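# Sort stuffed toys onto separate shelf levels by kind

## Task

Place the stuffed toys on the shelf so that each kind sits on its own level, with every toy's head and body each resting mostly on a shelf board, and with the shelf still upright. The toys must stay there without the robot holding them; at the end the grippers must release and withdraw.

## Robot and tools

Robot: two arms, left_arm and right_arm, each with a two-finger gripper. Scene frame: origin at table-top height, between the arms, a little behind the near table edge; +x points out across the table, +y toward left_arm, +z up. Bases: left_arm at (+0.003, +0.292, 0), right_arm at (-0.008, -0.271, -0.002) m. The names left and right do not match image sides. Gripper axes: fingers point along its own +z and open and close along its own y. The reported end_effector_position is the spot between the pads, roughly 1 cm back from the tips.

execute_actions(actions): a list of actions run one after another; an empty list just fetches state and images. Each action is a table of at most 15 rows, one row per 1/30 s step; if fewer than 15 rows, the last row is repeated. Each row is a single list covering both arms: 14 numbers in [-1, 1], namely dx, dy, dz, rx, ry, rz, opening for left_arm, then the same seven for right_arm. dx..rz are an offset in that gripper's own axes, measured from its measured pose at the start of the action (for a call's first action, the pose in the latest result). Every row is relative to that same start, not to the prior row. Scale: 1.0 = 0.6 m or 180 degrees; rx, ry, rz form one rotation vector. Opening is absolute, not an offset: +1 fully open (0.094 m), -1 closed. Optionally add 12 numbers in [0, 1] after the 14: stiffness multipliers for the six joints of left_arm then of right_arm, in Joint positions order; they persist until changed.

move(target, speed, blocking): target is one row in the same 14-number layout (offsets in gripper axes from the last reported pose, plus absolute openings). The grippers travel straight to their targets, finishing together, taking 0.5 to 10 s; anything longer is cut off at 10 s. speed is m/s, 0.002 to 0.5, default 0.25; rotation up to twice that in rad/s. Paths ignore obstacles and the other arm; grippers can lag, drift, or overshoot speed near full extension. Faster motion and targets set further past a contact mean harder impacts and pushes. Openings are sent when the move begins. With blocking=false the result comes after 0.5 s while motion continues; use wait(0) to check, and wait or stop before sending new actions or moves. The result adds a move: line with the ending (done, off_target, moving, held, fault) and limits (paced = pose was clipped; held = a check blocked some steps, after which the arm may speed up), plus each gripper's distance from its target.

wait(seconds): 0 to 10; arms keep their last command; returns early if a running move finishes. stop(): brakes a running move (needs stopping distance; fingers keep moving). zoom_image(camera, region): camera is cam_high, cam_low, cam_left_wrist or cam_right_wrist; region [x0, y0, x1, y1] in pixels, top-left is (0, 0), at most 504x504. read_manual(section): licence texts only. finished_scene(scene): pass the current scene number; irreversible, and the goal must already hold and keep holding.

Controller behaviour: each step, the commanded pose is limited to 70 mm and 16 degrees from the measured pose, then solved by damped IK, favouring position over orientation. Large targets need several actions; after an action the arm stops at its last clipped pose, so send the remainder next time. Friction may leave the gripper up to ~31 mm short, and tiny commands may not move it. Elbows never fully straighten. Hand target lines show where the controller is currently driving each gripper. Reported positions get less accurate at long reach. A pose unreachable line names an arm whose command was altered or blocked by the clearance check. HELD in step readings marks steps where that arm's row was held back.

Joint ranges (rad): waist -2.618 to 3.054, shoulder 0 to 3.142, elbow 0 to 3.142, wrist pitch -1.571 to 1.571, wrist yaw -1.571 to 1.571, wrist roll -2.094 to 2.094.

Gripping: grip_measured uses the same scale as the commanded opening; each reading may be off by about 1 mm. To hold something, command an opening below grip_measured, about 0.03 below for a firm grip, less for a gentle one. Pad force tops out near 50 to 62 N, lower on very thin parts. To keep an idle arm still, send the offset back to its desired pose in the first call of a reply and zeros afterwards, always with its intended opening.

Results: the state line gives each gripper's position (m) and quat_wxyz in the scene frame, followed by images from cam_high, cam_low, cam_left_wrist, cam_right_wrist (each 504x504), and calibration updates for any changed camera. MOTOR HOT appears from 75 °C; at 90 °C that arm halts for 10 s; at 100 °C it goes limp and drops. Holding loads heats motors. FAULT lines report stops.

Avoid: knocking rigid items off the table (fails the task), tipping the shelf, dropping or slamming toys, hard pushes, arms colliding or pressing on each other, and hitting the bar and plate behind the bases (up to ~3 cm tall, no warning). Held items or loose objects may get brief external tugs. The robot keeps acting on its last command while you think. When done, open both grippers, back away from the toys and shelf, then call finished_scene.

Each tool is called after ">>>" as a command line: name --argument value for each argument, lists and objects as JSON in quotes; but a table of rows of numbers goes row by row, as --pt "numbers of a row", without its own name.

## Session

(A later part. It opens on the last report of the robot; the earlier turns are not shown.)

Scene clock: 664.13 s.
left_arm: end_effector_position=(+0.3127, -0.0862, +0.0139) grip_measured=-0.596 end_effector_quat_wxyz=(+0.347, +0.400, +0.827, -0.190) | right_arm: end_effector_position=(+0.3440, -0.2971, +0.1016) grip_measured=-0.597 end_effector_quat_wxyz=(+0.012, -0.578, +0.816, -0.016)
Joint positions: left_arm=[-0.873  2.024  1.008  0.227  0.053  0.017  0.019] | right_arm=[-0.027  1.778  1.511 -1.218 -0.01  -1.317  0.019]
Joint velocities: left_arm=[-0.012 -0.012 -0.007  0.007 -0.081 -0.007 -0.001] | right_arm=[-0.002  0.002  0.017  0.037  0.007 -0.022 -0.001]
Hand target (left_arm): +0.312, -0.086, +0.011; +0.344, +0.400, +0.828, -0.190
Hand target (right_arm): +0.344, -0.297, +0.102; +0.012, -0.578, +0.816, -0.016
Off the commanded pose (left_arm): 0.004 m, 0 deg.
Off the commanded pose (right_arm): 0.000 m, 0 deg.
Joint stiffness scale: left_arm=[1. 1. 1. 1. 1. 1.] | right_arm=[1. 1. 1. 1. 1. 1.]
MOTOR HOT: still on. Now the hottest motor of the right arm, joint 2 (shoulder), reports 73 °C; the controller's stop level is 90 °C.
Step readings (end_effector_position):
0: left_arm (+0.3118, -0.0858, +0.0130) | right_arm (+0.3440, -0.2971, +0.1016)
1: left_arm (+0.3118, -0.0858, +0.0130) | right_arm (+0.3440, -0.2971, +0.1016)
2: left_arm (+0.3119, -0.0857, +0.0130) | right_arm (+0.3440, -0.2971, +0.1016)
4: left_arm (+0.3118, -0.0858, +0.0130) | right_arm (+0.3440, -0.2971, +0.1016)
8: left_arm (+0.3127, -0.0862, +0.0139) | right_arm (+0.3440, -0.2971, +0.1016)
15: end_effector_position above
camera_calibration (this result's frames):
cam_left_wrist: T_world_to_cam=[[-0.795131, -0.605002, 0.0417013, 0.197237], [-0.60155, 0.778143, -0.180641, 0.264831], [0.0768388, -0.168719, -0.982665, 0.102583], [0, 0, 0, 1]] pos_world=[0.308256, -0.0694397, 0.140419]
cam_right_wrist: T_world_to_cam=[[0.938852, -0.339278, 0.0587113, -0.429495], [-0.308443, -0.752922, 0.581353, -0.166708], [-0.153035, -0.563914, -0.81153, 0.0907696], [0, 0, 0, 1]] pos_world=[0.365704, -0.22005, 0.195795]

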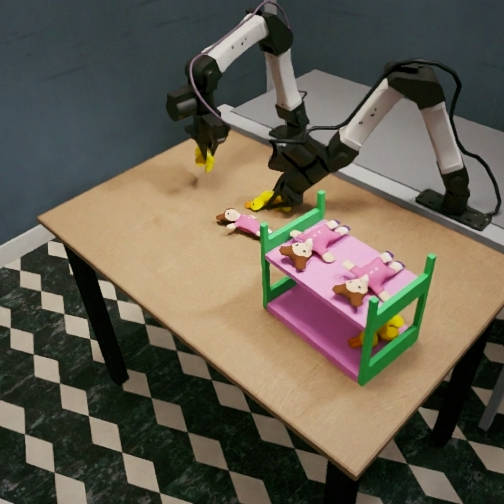

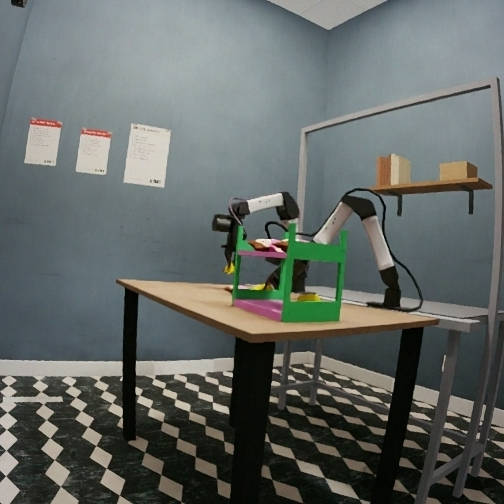

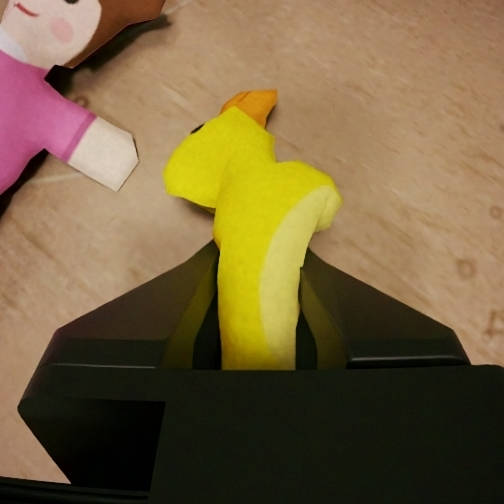

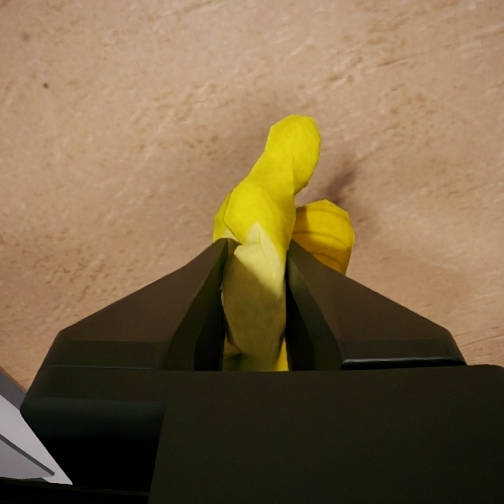

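>>> move --target '[0.202,0.327,-0.4635,-0.225,-0.107,-0.137,-0.6,-0.318,0.234,0.005,0,0,-0.3,-0.6]' --speed 0.3

Scene clock: 688.77 s.
left_arm: end_effector_position=(+0.3035, +0.2614, +0.1047) grip_measured=-0.597 end_effector_quat_wxyz=(+0.535, +0.033, +0.844, -0.034) | right_arm: end_effector_position=(+0.2712, -0.0735, +0.0941) grip_measured=-0.597 end_effector_quat_wxyz=(-0.009, +0.882, -0.472, +0.014)
Joint positions: left_arm=[-0.143  0.9    0.201  0.246 -0.043 -0.013  0.019] | right_arm=[ 0.696  1.747  1.443 -1.191  0.034 -1.523  0.019]
Joint velocities: left_arm=[ 0.002 -0.007  0.017  0.007  0.037 -0.007  0.001] | right_arm=[ 0.002  0.007 -0.012 -0.066  0.007 -0.022  0.   ]
Hand target (left_arm): +0.302, +0.263, +0.108; +0.543, +0.035, +0.838, -0.034
Hand target (right_arm): +0.273, -0.071, +0.093; -0.005, +0.885, -0.465, +0.017
Off the commanded pose (left_arm): 0.008 m, 2 deg.
Off the commanded pose (right_arm): 0.005 m, 1 deg.
Joint stiffness scale: left_arm=[1. 1. 1. 1. 1. 1.] | right_arm=[1. 1. 1. 1. 1. 1.]
MOTOR HOT: cleared. Now the hottest motor of the right arm, joint 2 (shoulder), reports 70 °C.
move: done
camera_calibration (this result's frames):
cam_left_wrist: T_world_to_cam=[[-0.0964973, -0.995033, 0.0244313, 0.288134], [-0.874858, 0.0730859, -0.478834, 0.303714], [0.47467, -0.0675801, -0.877565, 0.0929223], [0, 0, 0, 1]] pos_world=[0.249403, 0.270786, 0.219934]
cam_right_wrist: T_world_to_cam=[[0.834962, 0.548178, 0.0483681, -0.190453], [0.416366, -0.686763, 0.595815, -0.209497], [0.35983, -0.477344, -0.801664, 0.0659217], [0, 0, 0, 1]] pos_world=[0.222528, -0.00800526, 0.186881]

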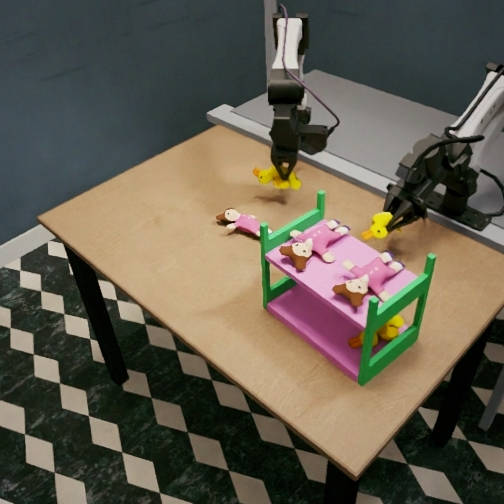

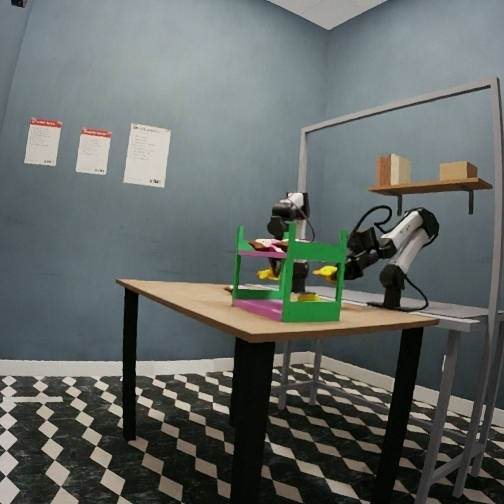

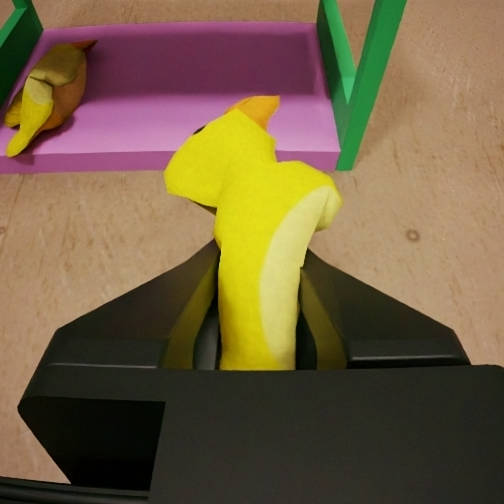

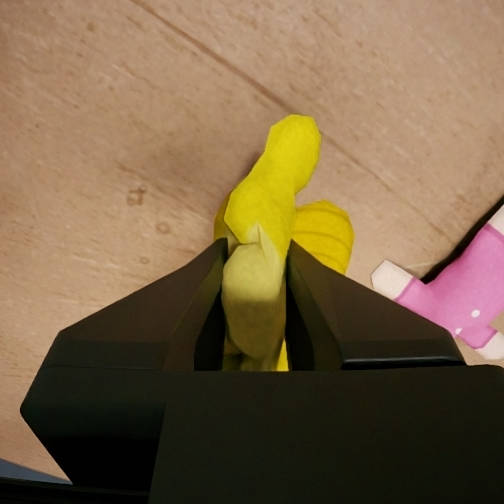

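>>> move --target '[-0.064,-0.007,0.292,0,-0.057,0,-0.6,0,0,0.125,0,0,0,-0.6]' --speed 0.22

Scene clock: 706.03 s.
left_arm: end_effector_position=(+0.4665, +0.2372, +0.0518) grip_measured=-0.597 end_effector_quat_wxyz=(+0.585, +0.030, +0.810, -0.038) | right_arm: end_effector_position=(+0.2785, -0.0667, +0.0294) grip_measured=-0.597 end_effector_quat_wxyz=(-0.023, +0.881, -0.472, +0.021)
Joint positions: left_arm=[-0.143  1.992  0.618  1.044 -0.042 -0.012  0.019] | right_arm=[ 0.696  1.813  1.261 -0.912  0.034 -1.523  0.019]
Joint velocities: left_arm=[ 0.002  0.002  0.007 -0.007 -0.081 -0.007 -0.002] | right_arm=[ 0.002  0.007  0.002  0.081  0.022 -0.11  -0.001]
Hand target (left_arm): +0.477, +0.238, +0.065; +0.607, +0.030, +0.793, -0.038
Hand target (right_arm): +0.274, -0.073, +0.019; -0.009, +0.882, -0.472, +0.014
Off the commanded pose (left_arm): 0.017 m, 3 deg.
Off the commanded pose (right_arm): 0.013 m, 2 deg.
Joint stiffness scale: left_arm=[1. 1. 1. 1. 1. 1.] | right_arm=[1. 1. 1. 1. 1. 1.]
move: off_target (left_arm, right_arm)
camera_calibration (this result's frames):
cam_left_wrist: T_world_to_cam=[[-0.097965, -0.994766, 0.0290478, 0.281519], [-0.810538, 0.0628184, -0.582307, 0.400552], [0.577434, -0.0805901, -0.81245, -0.0806506], [0, 0, 0, 1]] pos_world=[0.398812, 0.248384, 0.159542]
cam_right_wrist: T_world_to_cam=[[0.833453, 0.546893, 0.0791449, -0.19772], [0.401501, -0.697735, 0.593265, -0.165893], [0.379674, -0.462682, -0.801107, 0.0101234], [0, 0, 0, 1]] pos_world=[0.227553, -0.00293387, 0.122177]

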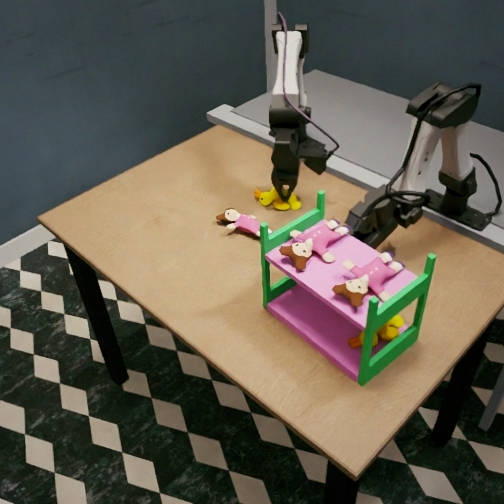

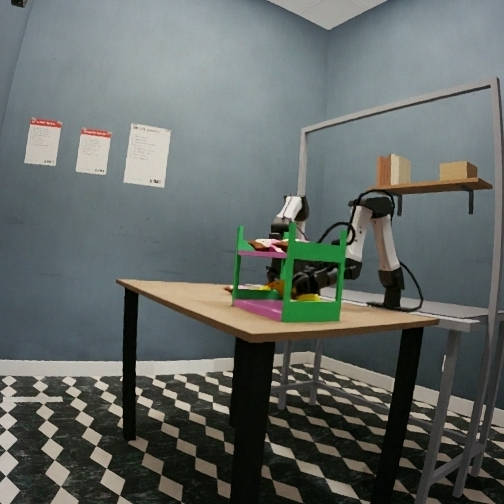

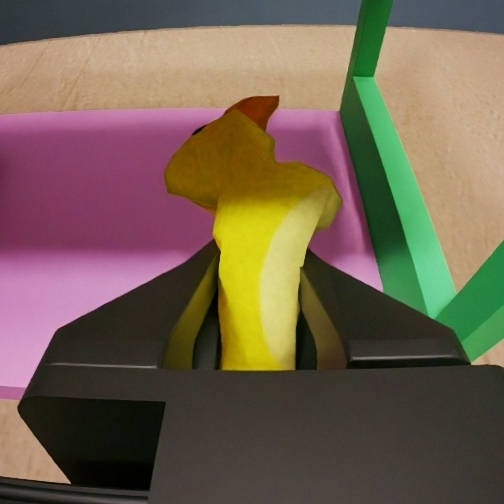

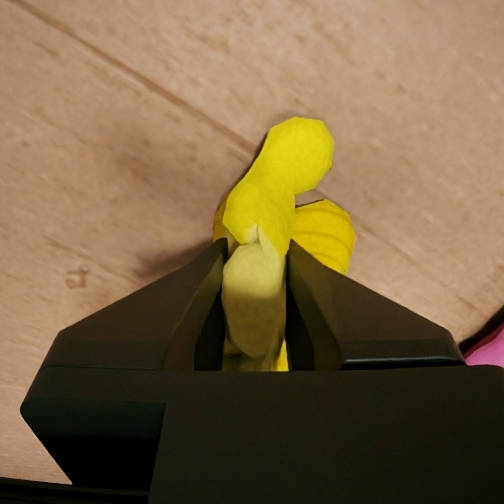

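>>> execute_actions --actions '[[[0.004,0.004,0,0,0,0,-0.6,0,0,0,0,0,0,0.75],[0.008,0.008,0,0,0,0,-0.6,0,0,0,0,0,0,0.75],[0.008,0.008,0,0,0,0,-0.6,0,0,0,0,0,0,0.75],[0.008,0.008,0,0,0,0,-0.6,0,0,0,0,0,0,0.75],[0.008,0.008,0,0,0,0,-0.6,0,0,0,0,0,0,0.75],[0.008,0.008,0,0,0,0,-0.08,0,0,0,0,0,0,0.75]]]'

>>> move --target '[-0.02,0.005,-0.22,0,0,0,-0.08,0,0,-0.14,-0.02,-0.01,0,0.75]' --speed 0.25

Scene clock: 716.47 s.
left_arm: end_effector_position=(+0.4669, +0.2401, +0.0520) grip_measured=-0.082 end_effector_quat_wxyz=(+0.586, +0.028, +0.809, -0.037) | right_arm: end_effector_position=(+0.2786, -0.0667, +0.0294) grip_measured=+0.747 end_effector_quat_wxyz=(-0.023, +0.881, -0.472, +0.021)
Joint positions: left_arm=[-0.136  1.992  0.618  1.045 -0.039 -0.012  0.043] | right_arm=[ 0.696  1.813  1.261 -0.912  0.034 -1.523  0.082]
Joint velocities: left_arm=[ 0.002  0.002 -0.032 -0.037  0.007 -0.022  0.001] | right_arm=[ 0.012  0.012 -0.012  0.007  0.022  0.022  0.   ]
Hand target (left_arm): +0.465, +0.242, +0.047; +0.585, +0.030, +0.810, -0.038
Hand target (right_arm): +0.278, -0.067, +0.029; -0.023, +0.881, -0.472, +0.021
Off the commanded pose (left_arm): 0.005 m, 0 deg.
Off the commanded pose (right_arm): 0.000 m, 0 deg.
Joint stiffness scale: left_arm=[1. 1. 1. 1. 1. 1.] | right_arm=[1. 1. 1. 1. 1. 1.]
Step readings (end_effector_position):
0: left_arm (+0.4666, +0.2372, +0.0521) | right_arm (+0.2786, -0.0667, +0.0294)
1: left_arm (+0.4666, +0.2372, +0.0521) | right_arm (+0.2786, -0.0667, +0.0294)
2: left_arm (+0.4666, +0.2375, +0.0521) | right_arm (+0.2786, -0.0667, +0.0294)
4: left_arm (+0.4667, +0.2386, +0.0521) | right_arm (+0.2786, -0.0667, +0.0294)
8: left_arm (+0.4669, +0.2402, +0.0520) | right_arm (+0.2786, -0.0667, +0.0294)
15: end_effector_position above
camera_calibration (this result's frames):
cam_left_wrist: T_world_to_cam=[[-0.0932742, -0.995188, 0.0300052, 0.282305], [-0.810314, 0.0583666, -0.583083, 0.401836], [0.578526, -0.0787002, -0.811859, -0.0815224], [0, 0, 0, 1]] pos_world=[0.399108, 0.251077, 0.159648]
cam_right_wrist: T_world_to_cam=[[0.833433, 0.546869, 0.0795245, -0.197821], [0.401314, -0.697872, 0.59323, -0.165844], [0.379917, -0.462503, -0.801096, 0.010069], [0, 0, 0, 1]] pos_world=[0.2276, -0.00289899, 0.122182]

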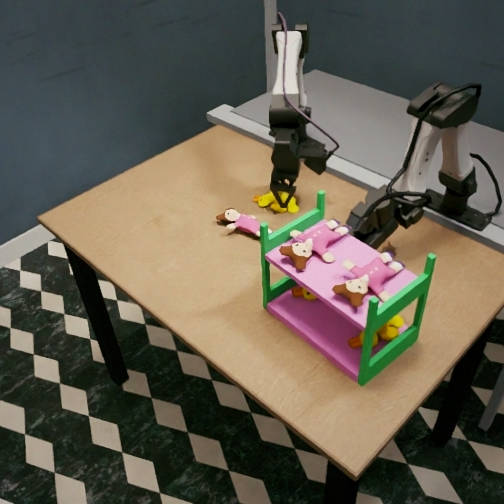

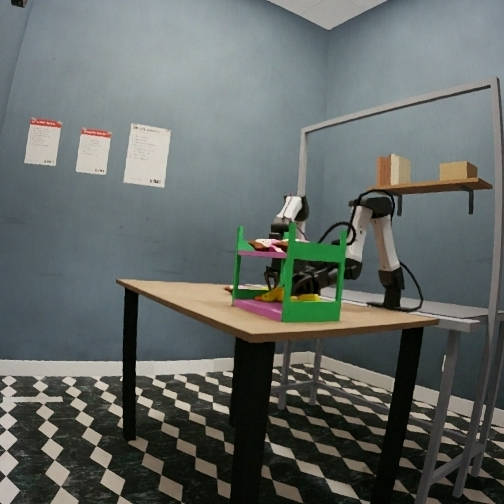

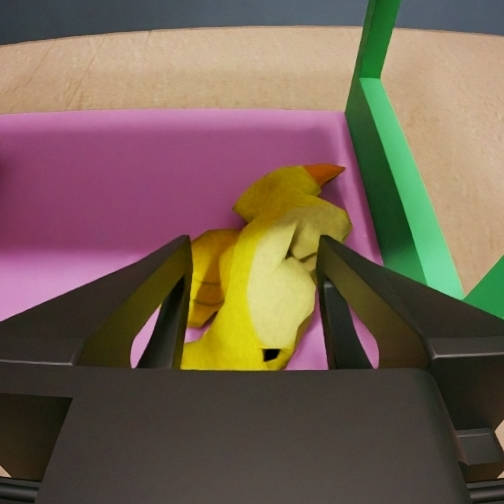

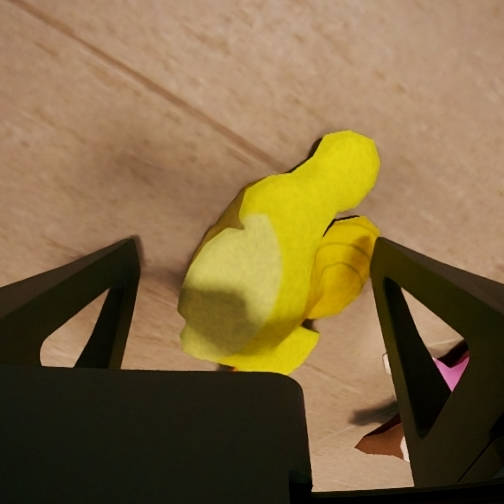

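Scene clock: 717.83 s.
left_arm: end_effector_position=(+0.3479, +0.2570, +0.1008) grip_measured=-0.082 end_effector_quat_wxyz=(+0.581, +0.028, +0.812, -0.037) | right_arm: end_effector_position=(+0.2758, -0.0648, +0.1103) grip_measured=+0.747 end_effector_quat_wxyz=(-0.009, +0.882, -0.471, -0.001)
Joint positions: left_arm=[-0.136  1.298  0.211  0.748 -0.039 -0.012  0.043] | right_arm=[ 0.696  1.789  1.56  -1.279  0.008 -1.523  0.082]
Joint velocities: left_arm=[ 0.007  0.002  0.007 -0.037  0.007  0.022 -0.001] | right_arm=[-0.012 -0.007 -0.007 -0.051  0.007 -0.037  0.   ]
Hand target (left_arm): +0.346, +0.257, +0.104; +0.586, +0.028, +0.809, -0.037
Hand target (right_arm): +0.273, -0.069, +0.113; -0.003, +0.882, -0.472, -0.008
Off the commanded pose (left_arm): 0.004 m, 1 deg.
Off the commanded pose (right_arm): 0.005 m, 1 deg.
Joint stiffness scale: left_arm=[1. 1. 1. 1. 1. 1.] | right_arm=[1. 1. 1. 1. 1. 1.]
move: done
camera_calibration (this result's frames):
cam_left_wrist: T_world_to_cam=[[-0.0932622, -0.995201, 0.0296254, 0.286547], [-0.816423, 0.05941, -0.574389, 0.333842], [0.569873, -0.0777557, -0.818046, 0.0317188], [0, 0, 0, 1]] pos_world=[0.281205, 0.267805, 0.209214]
cam_right_wrist: T_world_to_cam=[[0.835396, 0.548622, 0.0335885, -0.198308], [0.432627, -0.694001, 0.575496, -0.217818], [0.33904, -0.466236, -0.817114, 0.0895747], [0, 0, 0, 1]] pos_world=[0.22953, -0.000606795, 0.205207]

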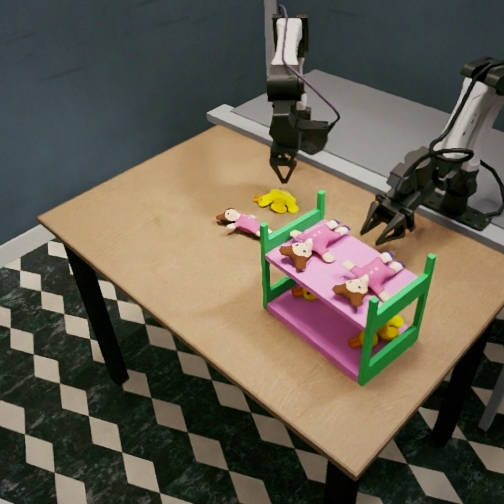

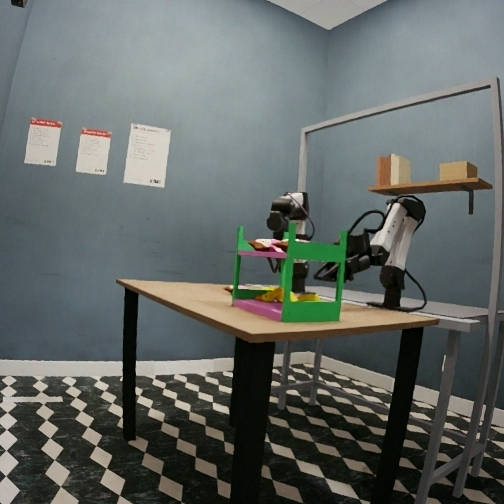

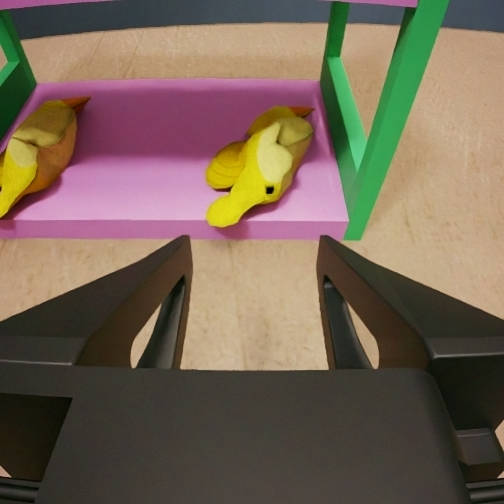

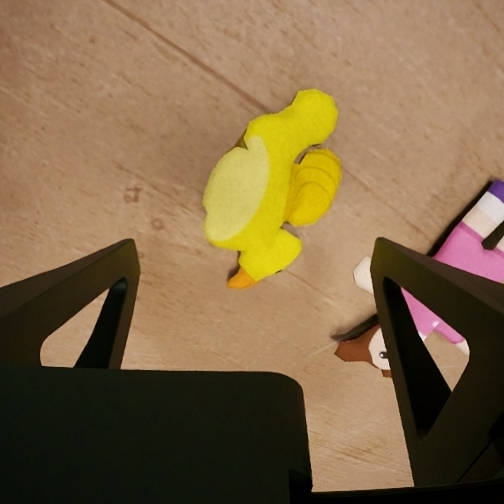

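>>> move --target '[0.069,-0.436,-0.1,0.282,0.132,0.182,0.85,0.337,0.38,-0.017,0,0,0.38,0.75]' --speed 0.4

Scene clock: 787.03 s.
left_arm: end_effector_position=(+0.2512, +0.0130, +0.0795) grip_measured=+0.848 end_effector_quat_wxyz=(+0.322, +0.487, +0.788, -0.194) | right_arm: end_effector_position=(+0.2104, -0.3621, +0.1201) grip_measured=+0.747 end_effector_quat_wxyz=(+0.017, -0.466, +0.884, -0.016)
Joint positions: left_arm=[-0.749  1.482  0.727 -0.105  0.231  0.281  0.087] | right_arm=[-0.386  1.338  1.12  -1.269 -0.042 -1.413  0.082]
Joint velocities: left_arm=[-0.032  0.007  0.007  0.007 -0.007 -0.037 -0.001] | right_arm=[-0.027  0.012  0.002 -0.022  0.007  0.066 -0.001]
Hand target (left_arm): +0.251, +0.004, +0.084; +0.324, +0.497, +0.780, -0.200
Hand target (right_arm): +0.202, -0.360, +0.117; +0.007, -0.465, +0.885, +0.001
Off the commanded pose (left_arm): 0.014 m, 3 deg.
Off the commanded pose (right_arm): 0.013 m, 3 deg.
Joint stiffness scale: left_arm=[1. 1. 1. 1. 1. 1.] | right_arm=[1. 1. 1. 1. 1. 1.]
move: off_target (left_arm, right_arm)
camera_calibration (this result's frames):
cam_left_wrist: T_world_to_cam=[[-0.894133, -0.447784, -0.00399934, 0.232033], [-0.44292, 0.885664, -0.139356, 0.118013], [0.0659436, -0.122831, -0.990234, 0.191217], [0, 0, 0, 1]] pos_world=[0.24713, 0.022868, 0.206723]
cam_right_wrist: T_world_to_cam=[[0.818499, -0.571048, 0.0629567, -0.386373], [-0.498983, -0.652305, 0.570539, -0.189789], [-0.284738, -0.4984, -0.818854, 0.100898], [0, 0, 0, 1]] pos_world=[0.250274, -0.29415, 0.215227]

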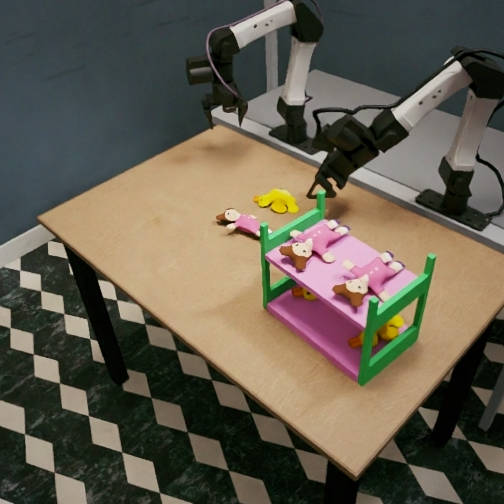

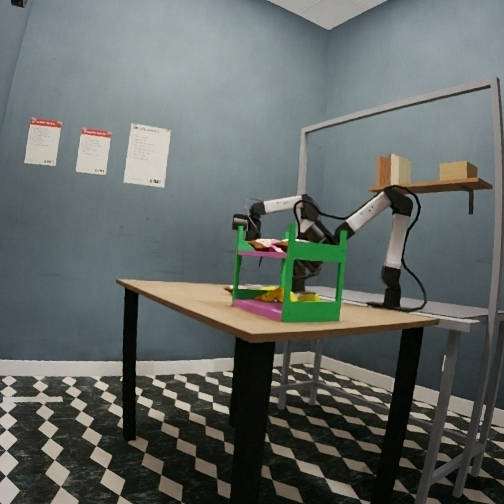

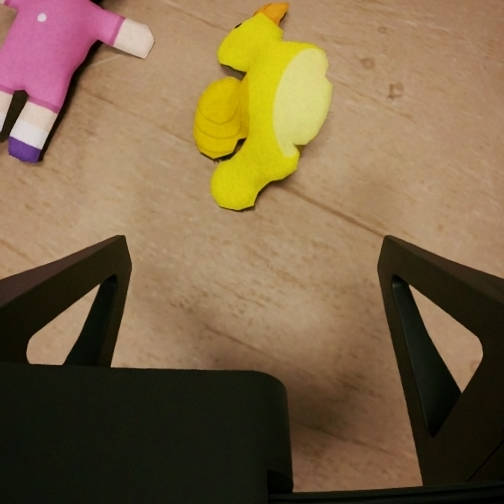

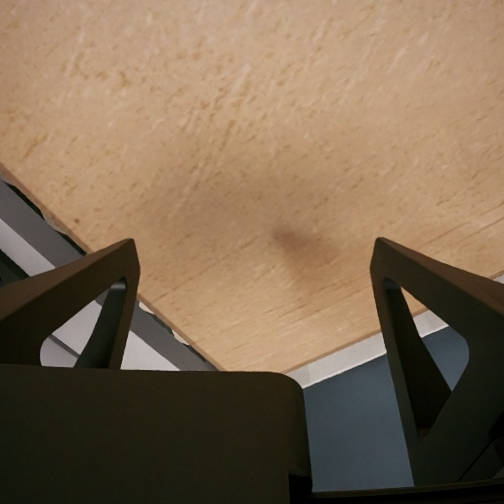

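>>> move --target '[-0.0585,-0.012,0.199,0,0,-0.012,0.85,0,0,0,0,0,0,0.75]' --speed 0.18

Scene clock: 798.63 s.
left_arm: end_effector_position=(+0.2879, -0.0757, +0.0127) grip_measured=+0.848 end_effector_quat_wxyz=(+0.303, +0.475, +0.803, -0.195) | right_arm: end_effector_position=(+0.2104, -0.3621, +0.1201) grip_measured=+0.747 end_effector_quat_wxyz=(+0.017, -0.467, +0.884, -0.016)
Joint positions: left_arm=[-0.861  1.969  0.992  0.098  0.158  0.16   0.087] | right_arm=[-0.386  1.338  1.12  -1.269 -0.042 -1.414  0.082]
Joint velocities: left_arm=[-0.012  0.007 -0.022  0.007  0.007 -0.066  0.   ] | right_arm=[ 0.007 -0.007 -0.007  0.081 -0.007 -0.037 -0.   ]
Hand target (left_arm): +0.293, -0.088, +0.019; +0.319, +0.472, +0.797, -0.199
Hand target (right_arm): +0.210, -0.362, +0.120; +0.017, -0.466, +0.884, -0.016
Off the commanded pose (left_arm): 0.014 m, 2 deg.
Off the commanded pose (right_arm): 0.000 m, 0 deg.
Joint stiffness scale: left_arm=[1. 1. 1. 1. 1. 1.] | right_arm=[1. 1. 1. 1. 1. 1.]
move: off_target (left_arm)
camera_calibration (this result's frames):
cam_left_wrist: T_world_to_cam=[[-0.882352, -0.469678, 0.0292933, 0.219453], [-0.469986, 0.876353, -0.105443, 0.210216], [0.023853, -0.106805, -0.993994, 0.125189], [0, 0, 0, 1]] pos_world=[0.289447, -0.0677803, 0.140175]
cam_right_wrist: T_world_to_cam=[[0.818934, -0.570422, 0.062968, -0.386239], [-0.49848, -0.652666, 0.570566, -0.190029], [-0.284366, -0.498644, -0.818834, 0.100729], [0, 0, 0, 1]] pos_world=[0.250223, -0.294117, 0.215225]

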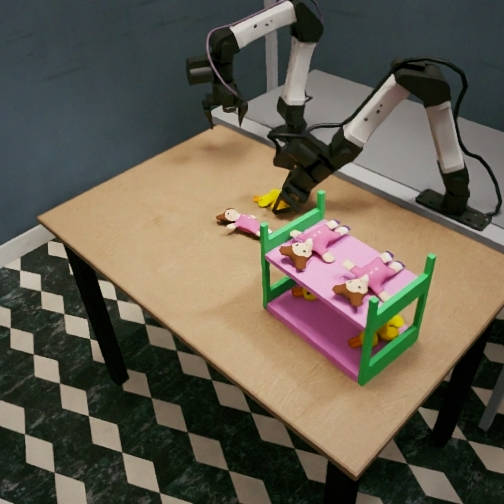

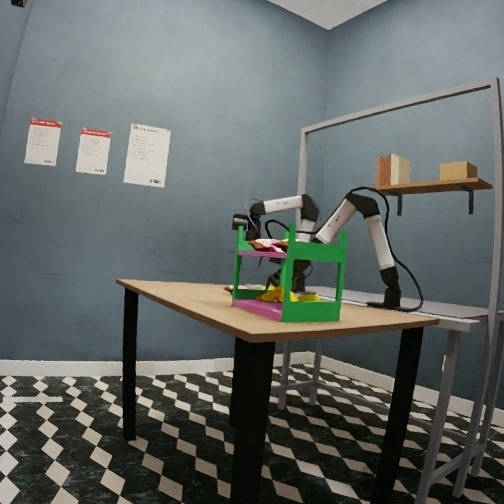

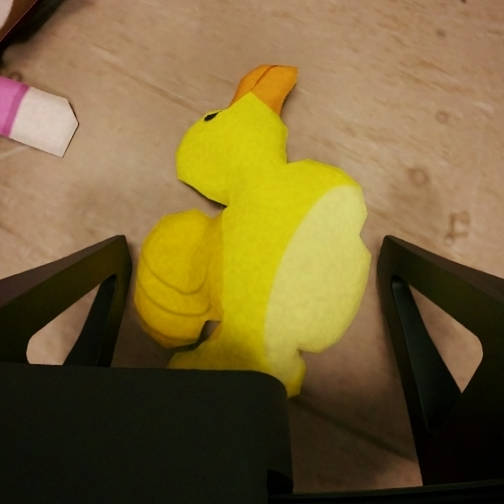

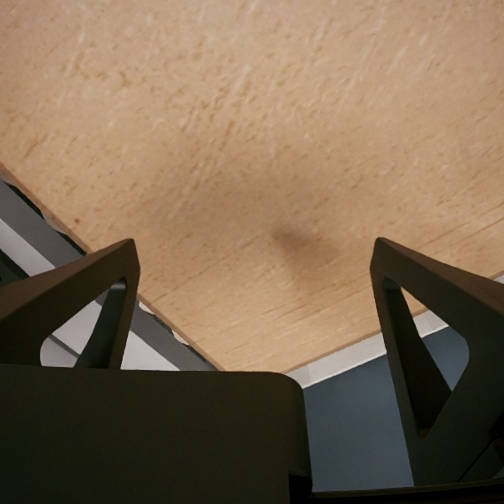

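>>> execute_actions --actions '[[[0.004,0,0.004,0,0,0,-0.6,0,0,0,0,0,0,0.75]]]'

Scene clock: 802.40 s.
left_arm: end_effector_position=(+0.2894, -0.0767, +0.0142) grip_measured=-0.596 end_effector_quat_wxyz=(+0.307, +0.473, +0.802, -0.195) | right_arm: end_effector_position=(+0.2104, -0.3621, +0.1201) grip_measured=+0.747 end_effector_quat_wxyz=(+0.017, -0.467, +0.884, -0.016)
Joint positions: left_arm=[-0.861  1.969  0.992  0.107  0.156  0.158  0.019] | right_arm=[-0.386  1.338  1.12  -1.269 -0.042 -1.414  0.082]
Joint velocities: left_arm=[ 0.002 -0.012 -0.017  0.051  0.051  0.037 -0.001] | right_arm=[-0.002  0.007 -0.007  0.007  0.007  0.007  0.001]
Hand target (left_arm): +0.288, -0.076, +0.009; +0.303, +0.475, +0.803, -0.195
Hand target (right_arm): +0.210, -0.362, +0.120; +0.017, -0.467, +0.884, -0.016
Off the commanded pose (left_arm): 0.005 m, 1 deg.
Off the commanded pose (right_arm): 0.000 m, 0 deg.
Joint stiffness scale: left_arm=[1. 1. 1. 1. 1. 1.] | right_arm=[1. 1. 1. 1. 1. 1.]
Step readings (end_effector_position):
0: left_arm (+0.2881, -0.0756, +0.0127) | right_arm (+0.2104, -0.3621, +0.1201)
1: left_arm (+0.2881, -0.0756, +0.0127) | right_arm (+0.2104, -0.3621, +0.1201)
2: left_arm (+0.2881, -0.0756, +0.0127) | right_arm (+0.2104, -0.3621, +0.1201)
4: left_arm (+0.2885, -0.0759, +0.0131) | right_arm (+0.2104, -0.3621, +0.1201)
8: left_arm (+0.2893, -0.0767, +0.0141) | right_arm (+0.2104, -0.3621, +0.1201)
15: end_effector_position above
camera_calibration (this result's frames):
cam_left_wrist: T_world_to_cam=[[-0.88109, -0.472184, 0.0268609, 0.219672], [-0.471977, 0.874224, -0.113887, 0.212469], [0.0302934, -0.113023, -0.99313, 0.124112], [0, 0, 0, 1]] pos_world=[0.290071, -0.0679921, 0.141556]
cam_right_wrist: T_world_to_cam=[[0.818934, -0.570422, 0.062968, -0.386239], [-0.49848, -0.652666, 0.570566, -0.190029], [-0.284366, -0.498644, -0.818834, 0.100729], [0, 0, 0, 1]] pos_world=[0.250223, -0.294117, 0.215225]

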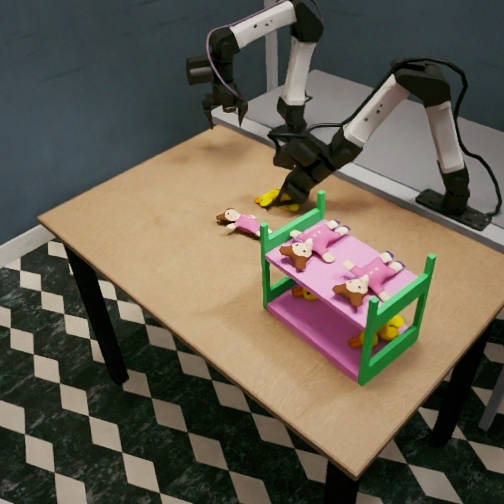

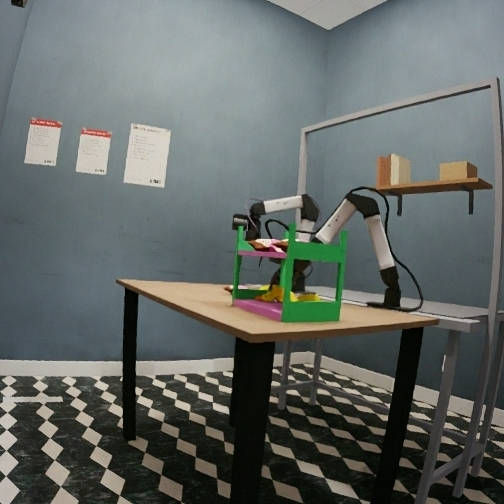

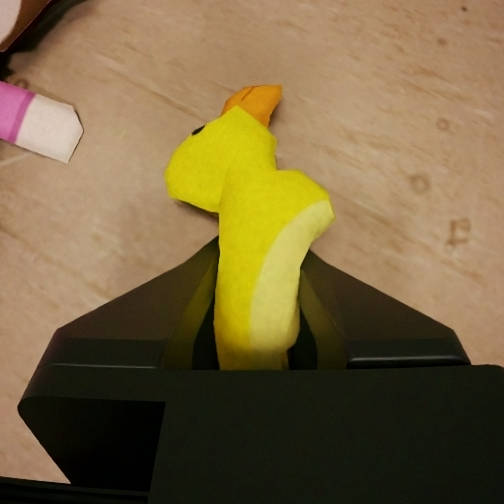

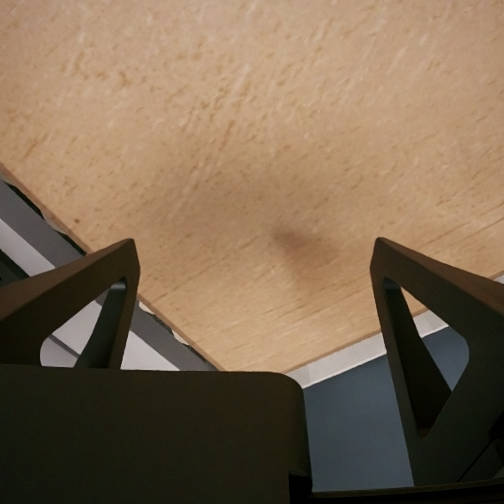

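>>> move --target '[0.325,0.349,-0.527,-0.259,-0.123,-0.178,-0.6,0,0,0,0,0,0,0.75]' --speed 0.35

Scene clock: 824.40 s.
left_arm: end_effector_position=(+0.3080, +0.3369, +0.0974) grip_measured=-0.596 end_effector_quat_wxyz=(+0.530, +0.026, +0.846, -0.042) | right_arm: end_effector_position=(+0.2104, -0.3621, +0.1201) grip_measured=+0.747 end_effector_quat_wxyz=(+0.017, -0.467, +0.884, -0.016)
Joint positions: left_arm=[0.349 1.02  0.239 0.276 0.403 0.197 0.019] | right_arm=[-0.386  1.338  1.12  -1.269 -0.042 -1.414  0.082]
Joint velocities: left_arm=[ 0.012 -0.007 -0.022 -0.022  0.066  0.022  0.001] | right_arm=[-0.007 -0.022 -0.007  0.022 -0.022  0.051 -0.   ]
Hand target (left_arm): +0.311, +0.339, +0.106; +0.543, +0.033, +0.838, -0.039
Hand target (right_arm): +0.210, -0.362, +0.120; +0.017, -0.467, +0.884, -0.016
Off the commanded pose (left_arm): 0.013 m, 3 deg.
Off the commanded pose (right_arm): 0.000 m, 0 deg.
Joint stiffness scale: left_arm=[1. 1. 1. 1. 1. 1.] | right_arm=[1. 1. 1. 1. 1. 1.]
move: off_target (left_arm)
camera_calibration (this result's frames):
cam_left_wrist: T_world_to_cam=[[-0.0942094, -0.994458, 0.0466723, 0.360846], [-0.880446, 0.0613427, -0.470162, 0.303498], [0.464693, -0.0853861, -0.881345, 0.0989686], [0, 0, 0, 1]] pos_world=[0.255219, 0.348679, 0.213077]
cam_right_wrist: T_world_to_cam=[[0.818934, -0.570422, 0.062968, -0.386239], [-0.49848, -0.652666, 0.570566, -0.190029], [-0.284366, -0.498644, -0.818834, 0.100729], [0, 0, 0, 1]] pos_world=[0.250223, -0.294117, 0.215225]

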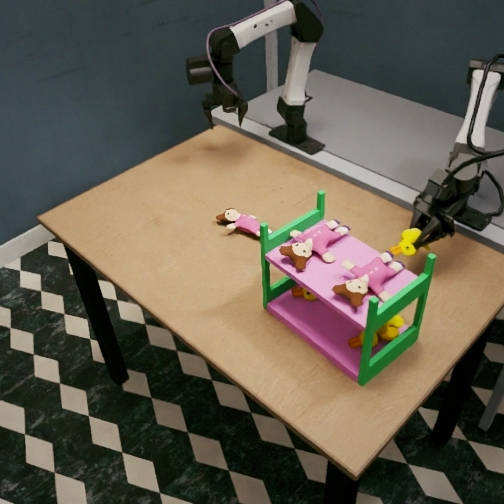

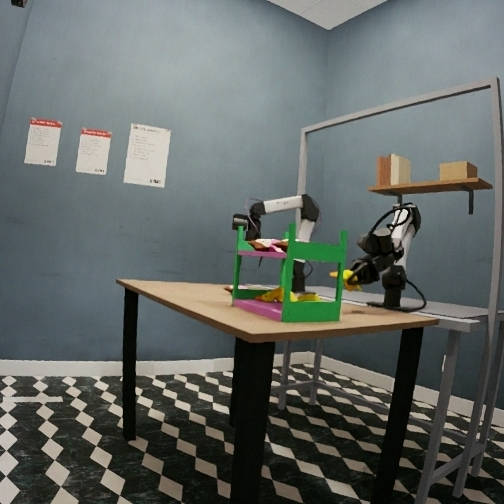

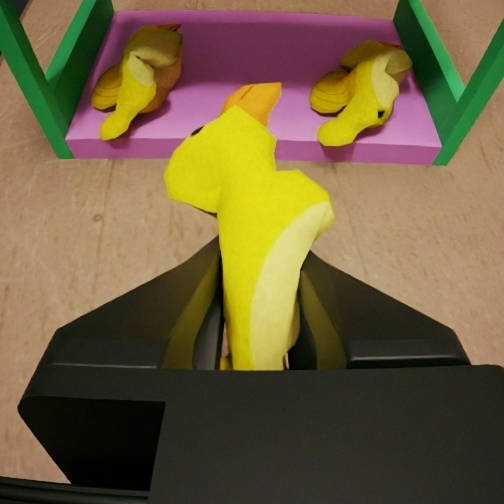

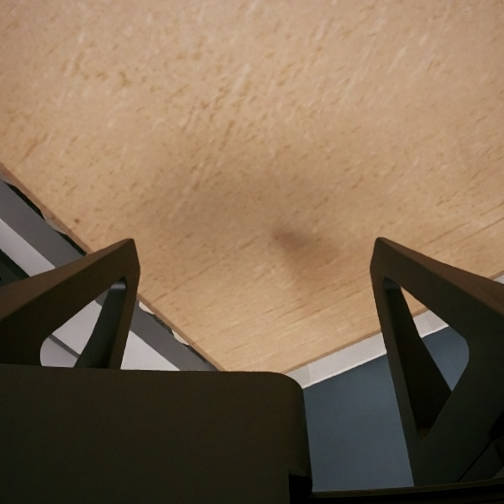

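>>> move --target '[-0.077,0,0.292,0,-0.061,0,-0.6,0,0,0,0,0,0,0.75]' --speed 0.22

Scene clock: 834.70 s.
left_arm: end_effector_position=(+0.4746, +0.3211, +0.0512) grip_measured=-0.596 end_effector_quat_wxyz=(+0.588, +0.021, +0.808, -0.045) | right_arm: end_effector_position=(+0.2104, -0.3621, +0.1201) grip_measured=+0.747 end_effector_quat_wxyz=(+0.017, -0.467, +0.884, -0.016)
Joint positions: left_arm=[0.13  2.006 0.652 1.025 0.219 0.053 0.019] | right_arm=[-0.386  1.338  1.12  -1.269 -0.042 -1.414  0.082]
Joint velocities: left_arm=[ 0.002  0.007 -0.012  0.051  0.007 -0.022 -0.   ] | right_arm=[ 0.012 -0.012 -0.012 -0.139  0.007 -0.022 -0.   ]
Hand target (left_arm): +0.485, +0.317, +0.064; +0.608, +0.023, +0.792, -0.045
Hand target (right_arm): +0.210, -0.362, +0.120; +0.017, -0.467, +0.884, -0.016
Off the commanded pose (left_arm): 0.016 m, 3 deg.
Off the commanded pose (right_arm): 0.000 m, 0 deg.
Joint stiffness scale: left_arm=[1. 1. 1. 1. 1. 1.] | right_arm=[1. 1. 1. 1. 1. 1.]
move: off_target (left_arm)
camera_calibration (this result's frames):
cam_left_wrist: T_world_to_cam=[[-0.0921474, -0.99442, 0.051366, 0.361794], [-0.807608, 0.0444619, -0.588041, 0.406343], [0.582475, -0.0956701, -0.807199, -0.0769432], [0, 0, 0, 1]] pos_world=[0.406322, 0.334347, 0.158254]
cam_right_wrist: T_world_to_cam=[[0.818934, -0.570422, 0.062968, -0.386239], [-0.49848, -0.652666, 0.570566, -0.190029], [-0.284366, -0.498644, -0.818834, 0.100729], [0, 0, 0, 1]] pos_world=[0.250223, -0.294117, 0.215225]

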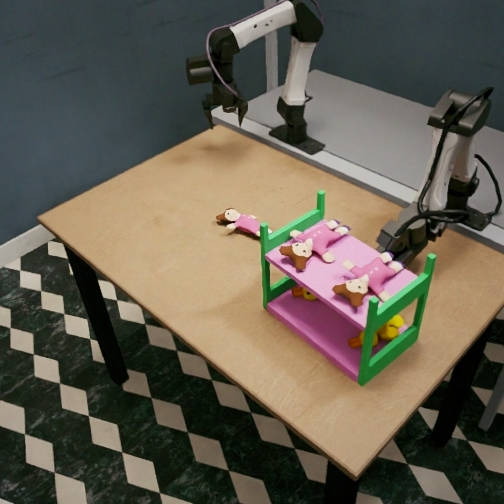

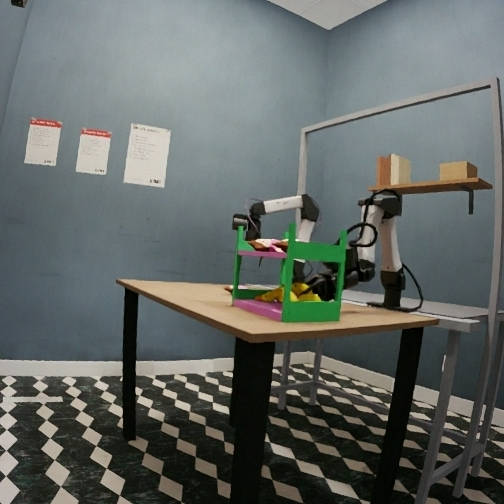

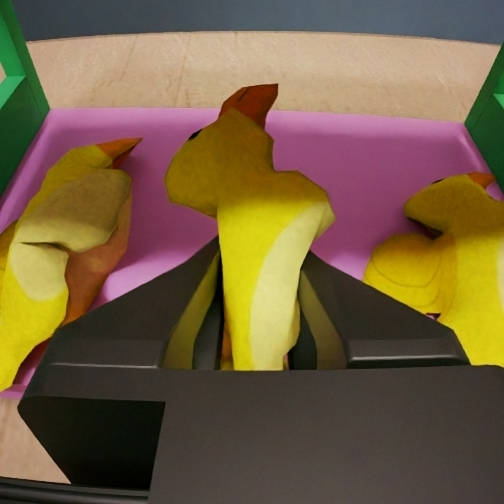

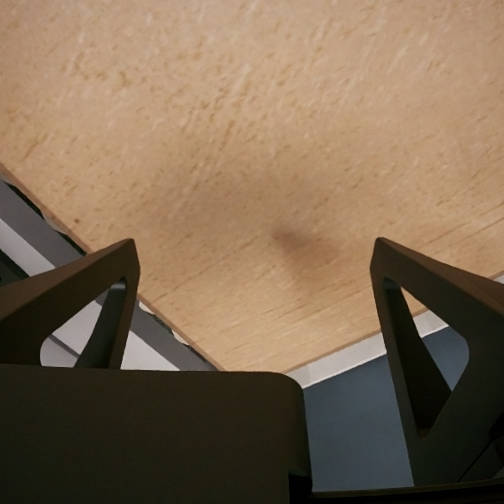

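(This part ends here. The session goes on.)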